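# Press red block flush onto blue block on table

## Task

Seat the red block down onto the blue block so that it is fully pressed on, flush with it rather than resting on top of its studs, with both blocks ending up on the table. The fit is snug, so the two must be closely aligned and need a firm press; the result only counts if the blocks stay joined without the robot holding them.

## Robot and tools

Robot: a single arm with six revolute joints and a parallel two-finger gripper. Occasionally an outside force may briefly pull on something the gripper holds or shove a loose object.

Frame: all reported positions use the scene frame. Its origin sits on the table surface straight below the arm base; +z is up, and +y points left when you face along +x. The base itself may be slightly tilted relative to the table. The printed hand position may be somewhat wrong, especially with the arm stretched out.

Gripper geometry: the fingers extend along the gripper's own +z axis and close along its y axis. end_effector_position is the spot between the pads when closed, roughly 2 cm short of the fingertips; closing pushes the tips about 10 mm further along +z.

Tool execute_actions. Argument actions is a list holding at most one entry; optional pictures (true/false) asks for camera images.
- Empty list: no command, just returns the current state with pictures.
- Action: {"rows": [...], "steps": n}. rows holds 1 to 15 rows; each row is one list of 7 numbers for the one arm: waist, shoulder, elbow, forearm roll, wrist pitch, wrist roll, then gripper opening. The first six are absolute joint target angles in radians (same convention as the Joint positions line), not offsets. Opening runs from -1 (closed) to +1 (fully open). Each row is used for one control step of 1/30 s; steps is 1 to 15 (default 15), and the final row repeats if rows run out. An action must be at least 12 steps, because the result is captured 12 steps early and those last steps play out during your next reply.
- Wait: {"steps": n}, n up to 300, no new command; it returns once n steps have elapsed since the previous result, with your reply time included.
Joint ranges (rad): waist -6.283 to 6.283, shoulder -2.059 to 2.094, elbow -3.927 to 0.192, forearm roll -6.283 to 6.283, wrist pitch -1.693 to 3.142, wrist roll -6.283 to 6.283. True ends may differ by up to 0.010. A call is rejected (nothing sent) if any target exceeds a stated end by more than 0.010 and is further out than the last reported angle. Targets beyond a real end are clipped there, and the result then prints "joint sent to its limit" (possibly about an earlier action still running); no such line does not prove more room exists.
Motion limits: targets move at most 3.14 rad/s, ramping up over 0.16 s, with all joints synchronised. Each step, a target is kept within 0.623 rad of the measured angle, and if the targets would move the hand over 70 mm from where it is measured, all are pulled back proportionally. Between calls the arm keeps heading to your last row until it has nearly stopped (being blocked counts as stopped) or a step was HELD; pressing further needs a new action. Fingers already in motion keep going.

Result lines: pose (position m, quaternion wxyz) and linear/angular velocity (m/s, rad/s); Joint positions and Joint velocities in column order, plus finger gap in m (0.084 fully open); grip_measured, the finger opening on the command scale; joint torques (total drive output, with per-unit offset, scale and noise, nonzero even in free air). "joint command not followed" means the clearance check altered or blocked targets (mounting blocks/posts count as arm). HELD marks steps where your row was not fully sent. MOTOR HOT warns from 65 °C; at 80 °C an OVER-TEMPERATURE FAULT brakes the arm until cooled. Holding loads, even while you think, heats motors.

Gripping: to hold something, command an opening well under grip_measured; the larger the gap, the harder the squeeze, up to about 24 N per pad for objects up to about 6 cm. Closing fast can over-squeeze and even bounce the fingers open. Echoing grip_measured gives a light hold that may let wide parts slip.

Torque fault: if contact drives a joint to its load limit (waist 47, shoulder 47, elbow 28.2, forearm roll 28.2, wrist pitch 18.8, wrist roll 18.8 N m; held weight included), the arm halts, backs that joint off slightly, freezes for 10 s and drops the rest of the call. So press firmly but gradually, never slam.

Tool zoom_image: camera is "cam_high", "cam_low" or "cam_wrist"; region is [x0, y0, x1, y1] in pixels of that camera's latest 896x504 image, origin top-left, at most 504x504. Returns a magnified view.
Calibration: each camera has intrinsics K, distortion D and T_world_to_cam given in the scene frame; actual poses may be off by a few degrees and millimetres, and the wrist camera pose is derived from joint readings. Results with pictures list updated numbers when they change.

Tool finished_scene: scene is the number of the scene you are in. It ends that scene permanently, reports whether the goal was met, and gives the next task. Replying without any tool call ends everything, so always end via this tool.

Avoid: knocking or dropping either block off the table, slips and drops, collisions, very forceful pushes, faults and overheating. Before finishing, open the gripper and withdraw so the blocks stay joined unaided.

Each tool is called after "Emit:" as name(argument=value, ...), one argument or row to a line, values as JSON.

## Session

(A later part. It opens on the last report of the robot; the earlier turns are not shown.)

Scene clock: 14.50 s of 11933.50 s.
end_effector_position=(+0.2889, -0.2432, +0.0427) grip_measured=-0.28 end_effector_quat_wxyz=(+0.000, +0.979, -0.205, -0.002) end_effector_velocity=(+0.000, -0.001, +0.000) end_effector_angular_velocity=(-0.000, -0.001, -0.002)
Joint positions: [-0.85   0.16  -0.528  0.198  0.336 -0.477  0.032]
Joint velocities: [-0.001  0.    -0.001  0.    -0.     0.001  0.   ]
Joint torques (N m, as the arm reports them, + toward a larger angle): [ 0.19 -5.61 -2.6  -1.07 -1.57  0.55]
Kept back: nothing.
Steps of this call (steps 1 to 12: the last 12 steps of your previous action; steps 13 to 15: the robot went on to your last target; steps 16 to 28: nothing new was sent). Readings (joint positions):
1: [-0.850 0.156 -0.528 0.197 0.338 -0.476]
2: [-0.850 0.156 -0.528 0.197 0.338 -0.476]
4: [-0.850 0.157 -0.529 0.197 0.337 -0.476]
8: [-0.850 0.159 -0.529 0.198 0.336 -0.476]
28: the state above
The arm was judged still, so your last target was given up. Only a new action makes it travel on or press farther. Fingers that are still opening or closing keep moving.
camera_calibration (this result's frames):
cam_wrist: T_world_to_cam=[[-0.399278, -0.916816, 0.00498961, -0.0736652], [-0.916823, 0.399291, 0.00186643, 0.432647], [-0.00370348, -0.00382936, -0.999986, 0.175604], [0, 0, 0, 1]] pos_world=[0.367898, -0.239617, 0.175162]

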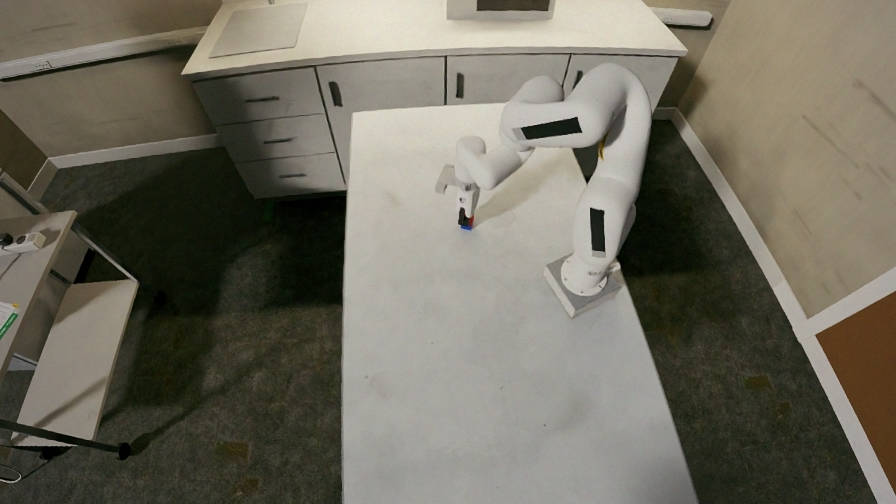

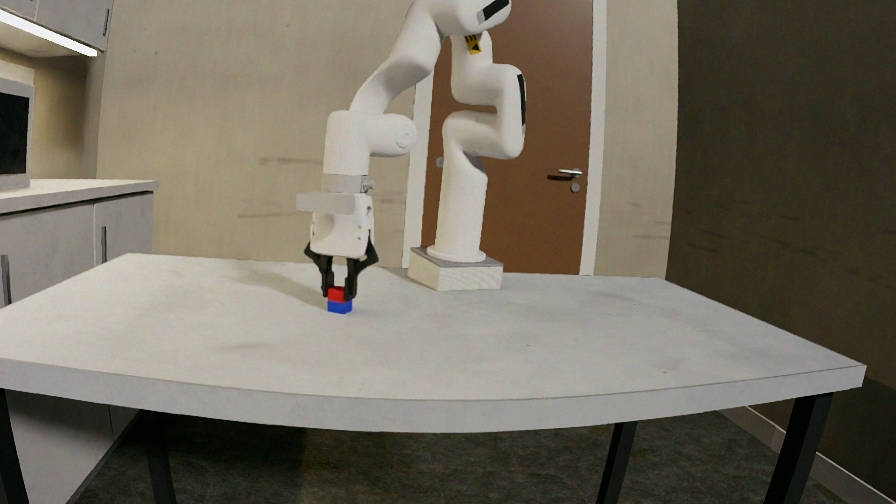

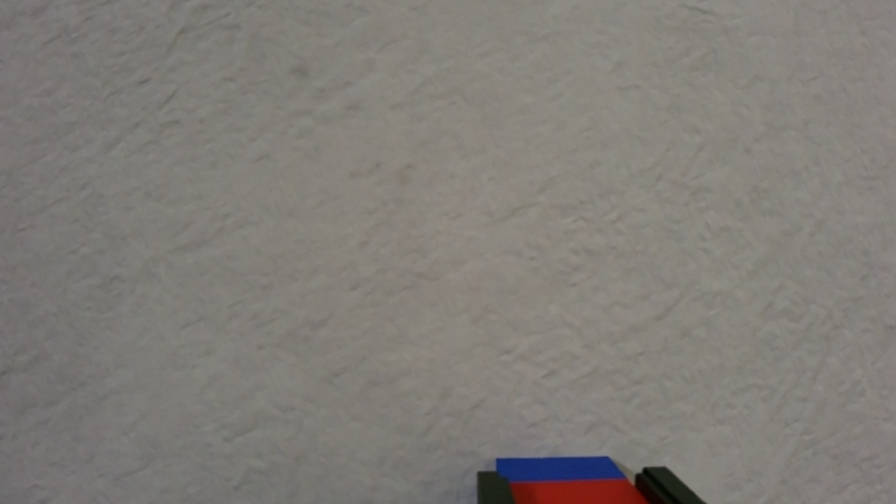

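Emit:
execute_actions(
  actions=[
    {"rows":[[-0.8499,0.1585,-0.5285,0.198,0.336,-0.4766,-0.3],[-0.8499,0.1585,-0.5285,0.198,0.336,-0.4766,0.2],[-0.8499,0.1585,-0.5285,0.198,0.336,-0.4766,0.2],[-0.8499,0.1585,-0.5285,0.198,0.336,-0.4766,0.2],[-0.8499,0.1585,-0.5285,0.198,0.336,-0.4766,0.2],[-0.8499,0.1585,-0.5285,0.198,0.336,-0.4766,0.2],[-0.8499,0.1585,-0.5285,0.198,0.336,-0.4766,0.2],[-0.868,0.0202,-0.525,0.1436,0.47,-0.44,0.2]]},
  ],
)

Emit:
execute_actions(
  actions=[
    {"steps":17},
  ],
  pictures=true,
)

Emit:
zoom_image(
  camera="cam_low",
  region=[310,270,370,325],
)

Scene clock: 15.20 s of 11933.50 s.
end_effector_position=(+0.2887, -0.2430, +0.0424) grip_measured=-0.28 end_effector_quat_wxyz=(-0.000, +0.979, -0.205, -0.002) end_effector_velocity=(+0.001, -0.001, +0.001) end_effector_angular_velocity=(-0.003, -0.003, -0.000)
Joint positions: [-0.85   0.161 -0.528  0.198  0.335 -0.477  0.032]
Joint velocities: [ 0.    -0.003 -0.001  0.    -0.     0.    -0.   ]
Joint torques (N m, as the arm reports them, + toward a larger angle): [-0.68 -5.55 -1.03 -0.62 -0.25  0.26]
Steps of this call (steps 1 to 18: nothing new was sent; steps 19 to 21: the first 3 steps of this action). Readings (joint positions):
19: [-0.850 0.161 -0.528 0.198 0.335 -0.477]
20: [-0.850 0.161 -0.528 0.198 0.335 -0.477]
21: the state above

Scene clock: 15.77 s of 11933.50 s.
end_effector_position=(+0.2900, -0.2436, +0.0819) grip_measured=+0.19 end_effector_quat_wxyz=(+0.000, +0.979, -0.203, -0.002) end_effector_velocity=(-0.005, +0.004, +0.008) end_effector_angular_velocity=(+0.010, +0.015, -0.001)
Joint positions: [-0.867  0.025 -0.524  0.145  0.466 -0.441  0.052]
Joint velocities: [-0.006 -0.036  0.006 -0.018  0.048  0.013  0.   ]
Joint torques (N m, as the arm reports them, + toward a larger angle): [  0.84 -16.55  -9.02  -0.4   -3.33   0.13]
Kept back: nothing.
Steps of this call (steps 1 to 12: the last 12 steps of your previous action; steps 13 to 17: the robot went on to your last target). Readings (joint positions):
1: [-0.850 0.162 -0.527 0.198 0.336 -0.477]
2: [-0.850 0.165 -0.522 0.198 0.338 -0.477]
4: [-0.850 0.167 -0.519 0.198 0.339 -0.477]
8: [-0.855 0.129 -0.522 0.183 0.375 -0.467]
17: the state above
camera_calibration (this result's frames):
cam_wrist: T_world_to_cam=[[-0.39546, -0.918466, 0.0055363, -0.0754398], [-0.918476, 0.395474, 0.00149806, 0.433323], [-0.00356538, -0.00449254, -0.999984, 0.214612], [0, 0, 0, 1]] pos_world=[0.368928, -0.239692, 0.214377]

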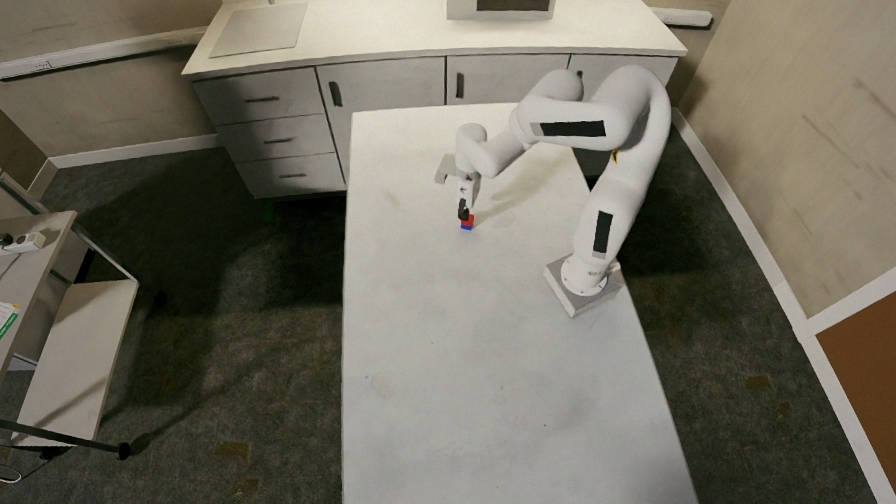

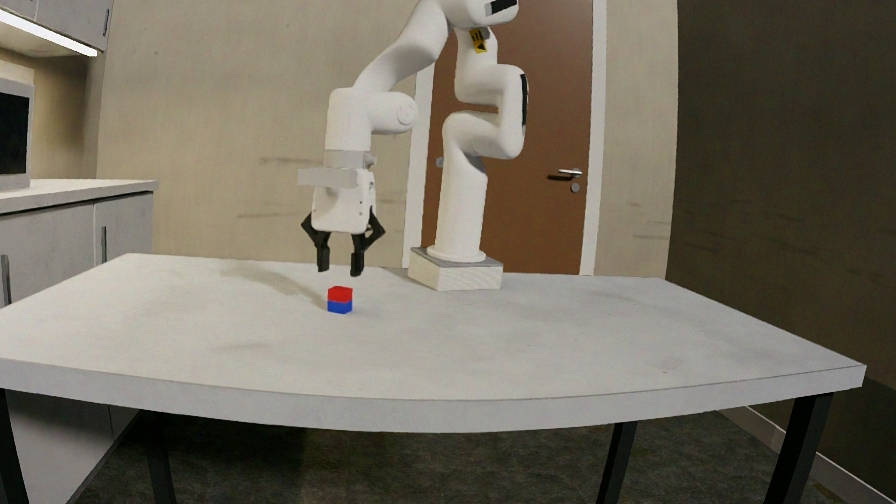

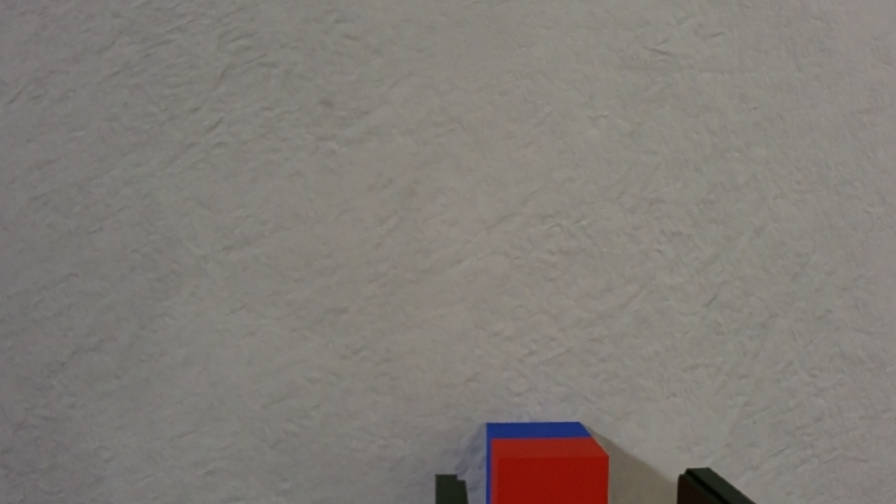

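Region (310, 270, 370, 325) of cam_low's 896x504 image, scaled by 8.400, with more detail than that image has; it fills the top 462 rows of this view, and the rest is white.

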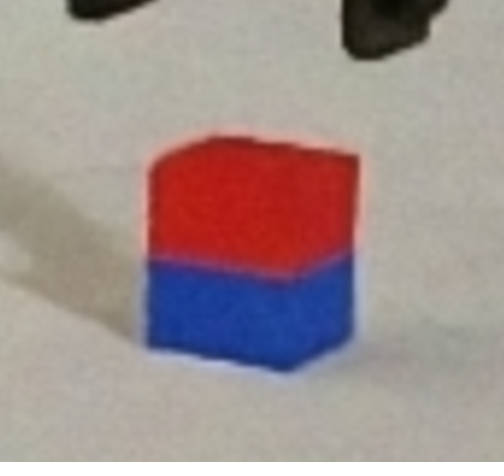

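Emit:
finished_scene(
  scene=2,
)

The scene is finished: the task was done.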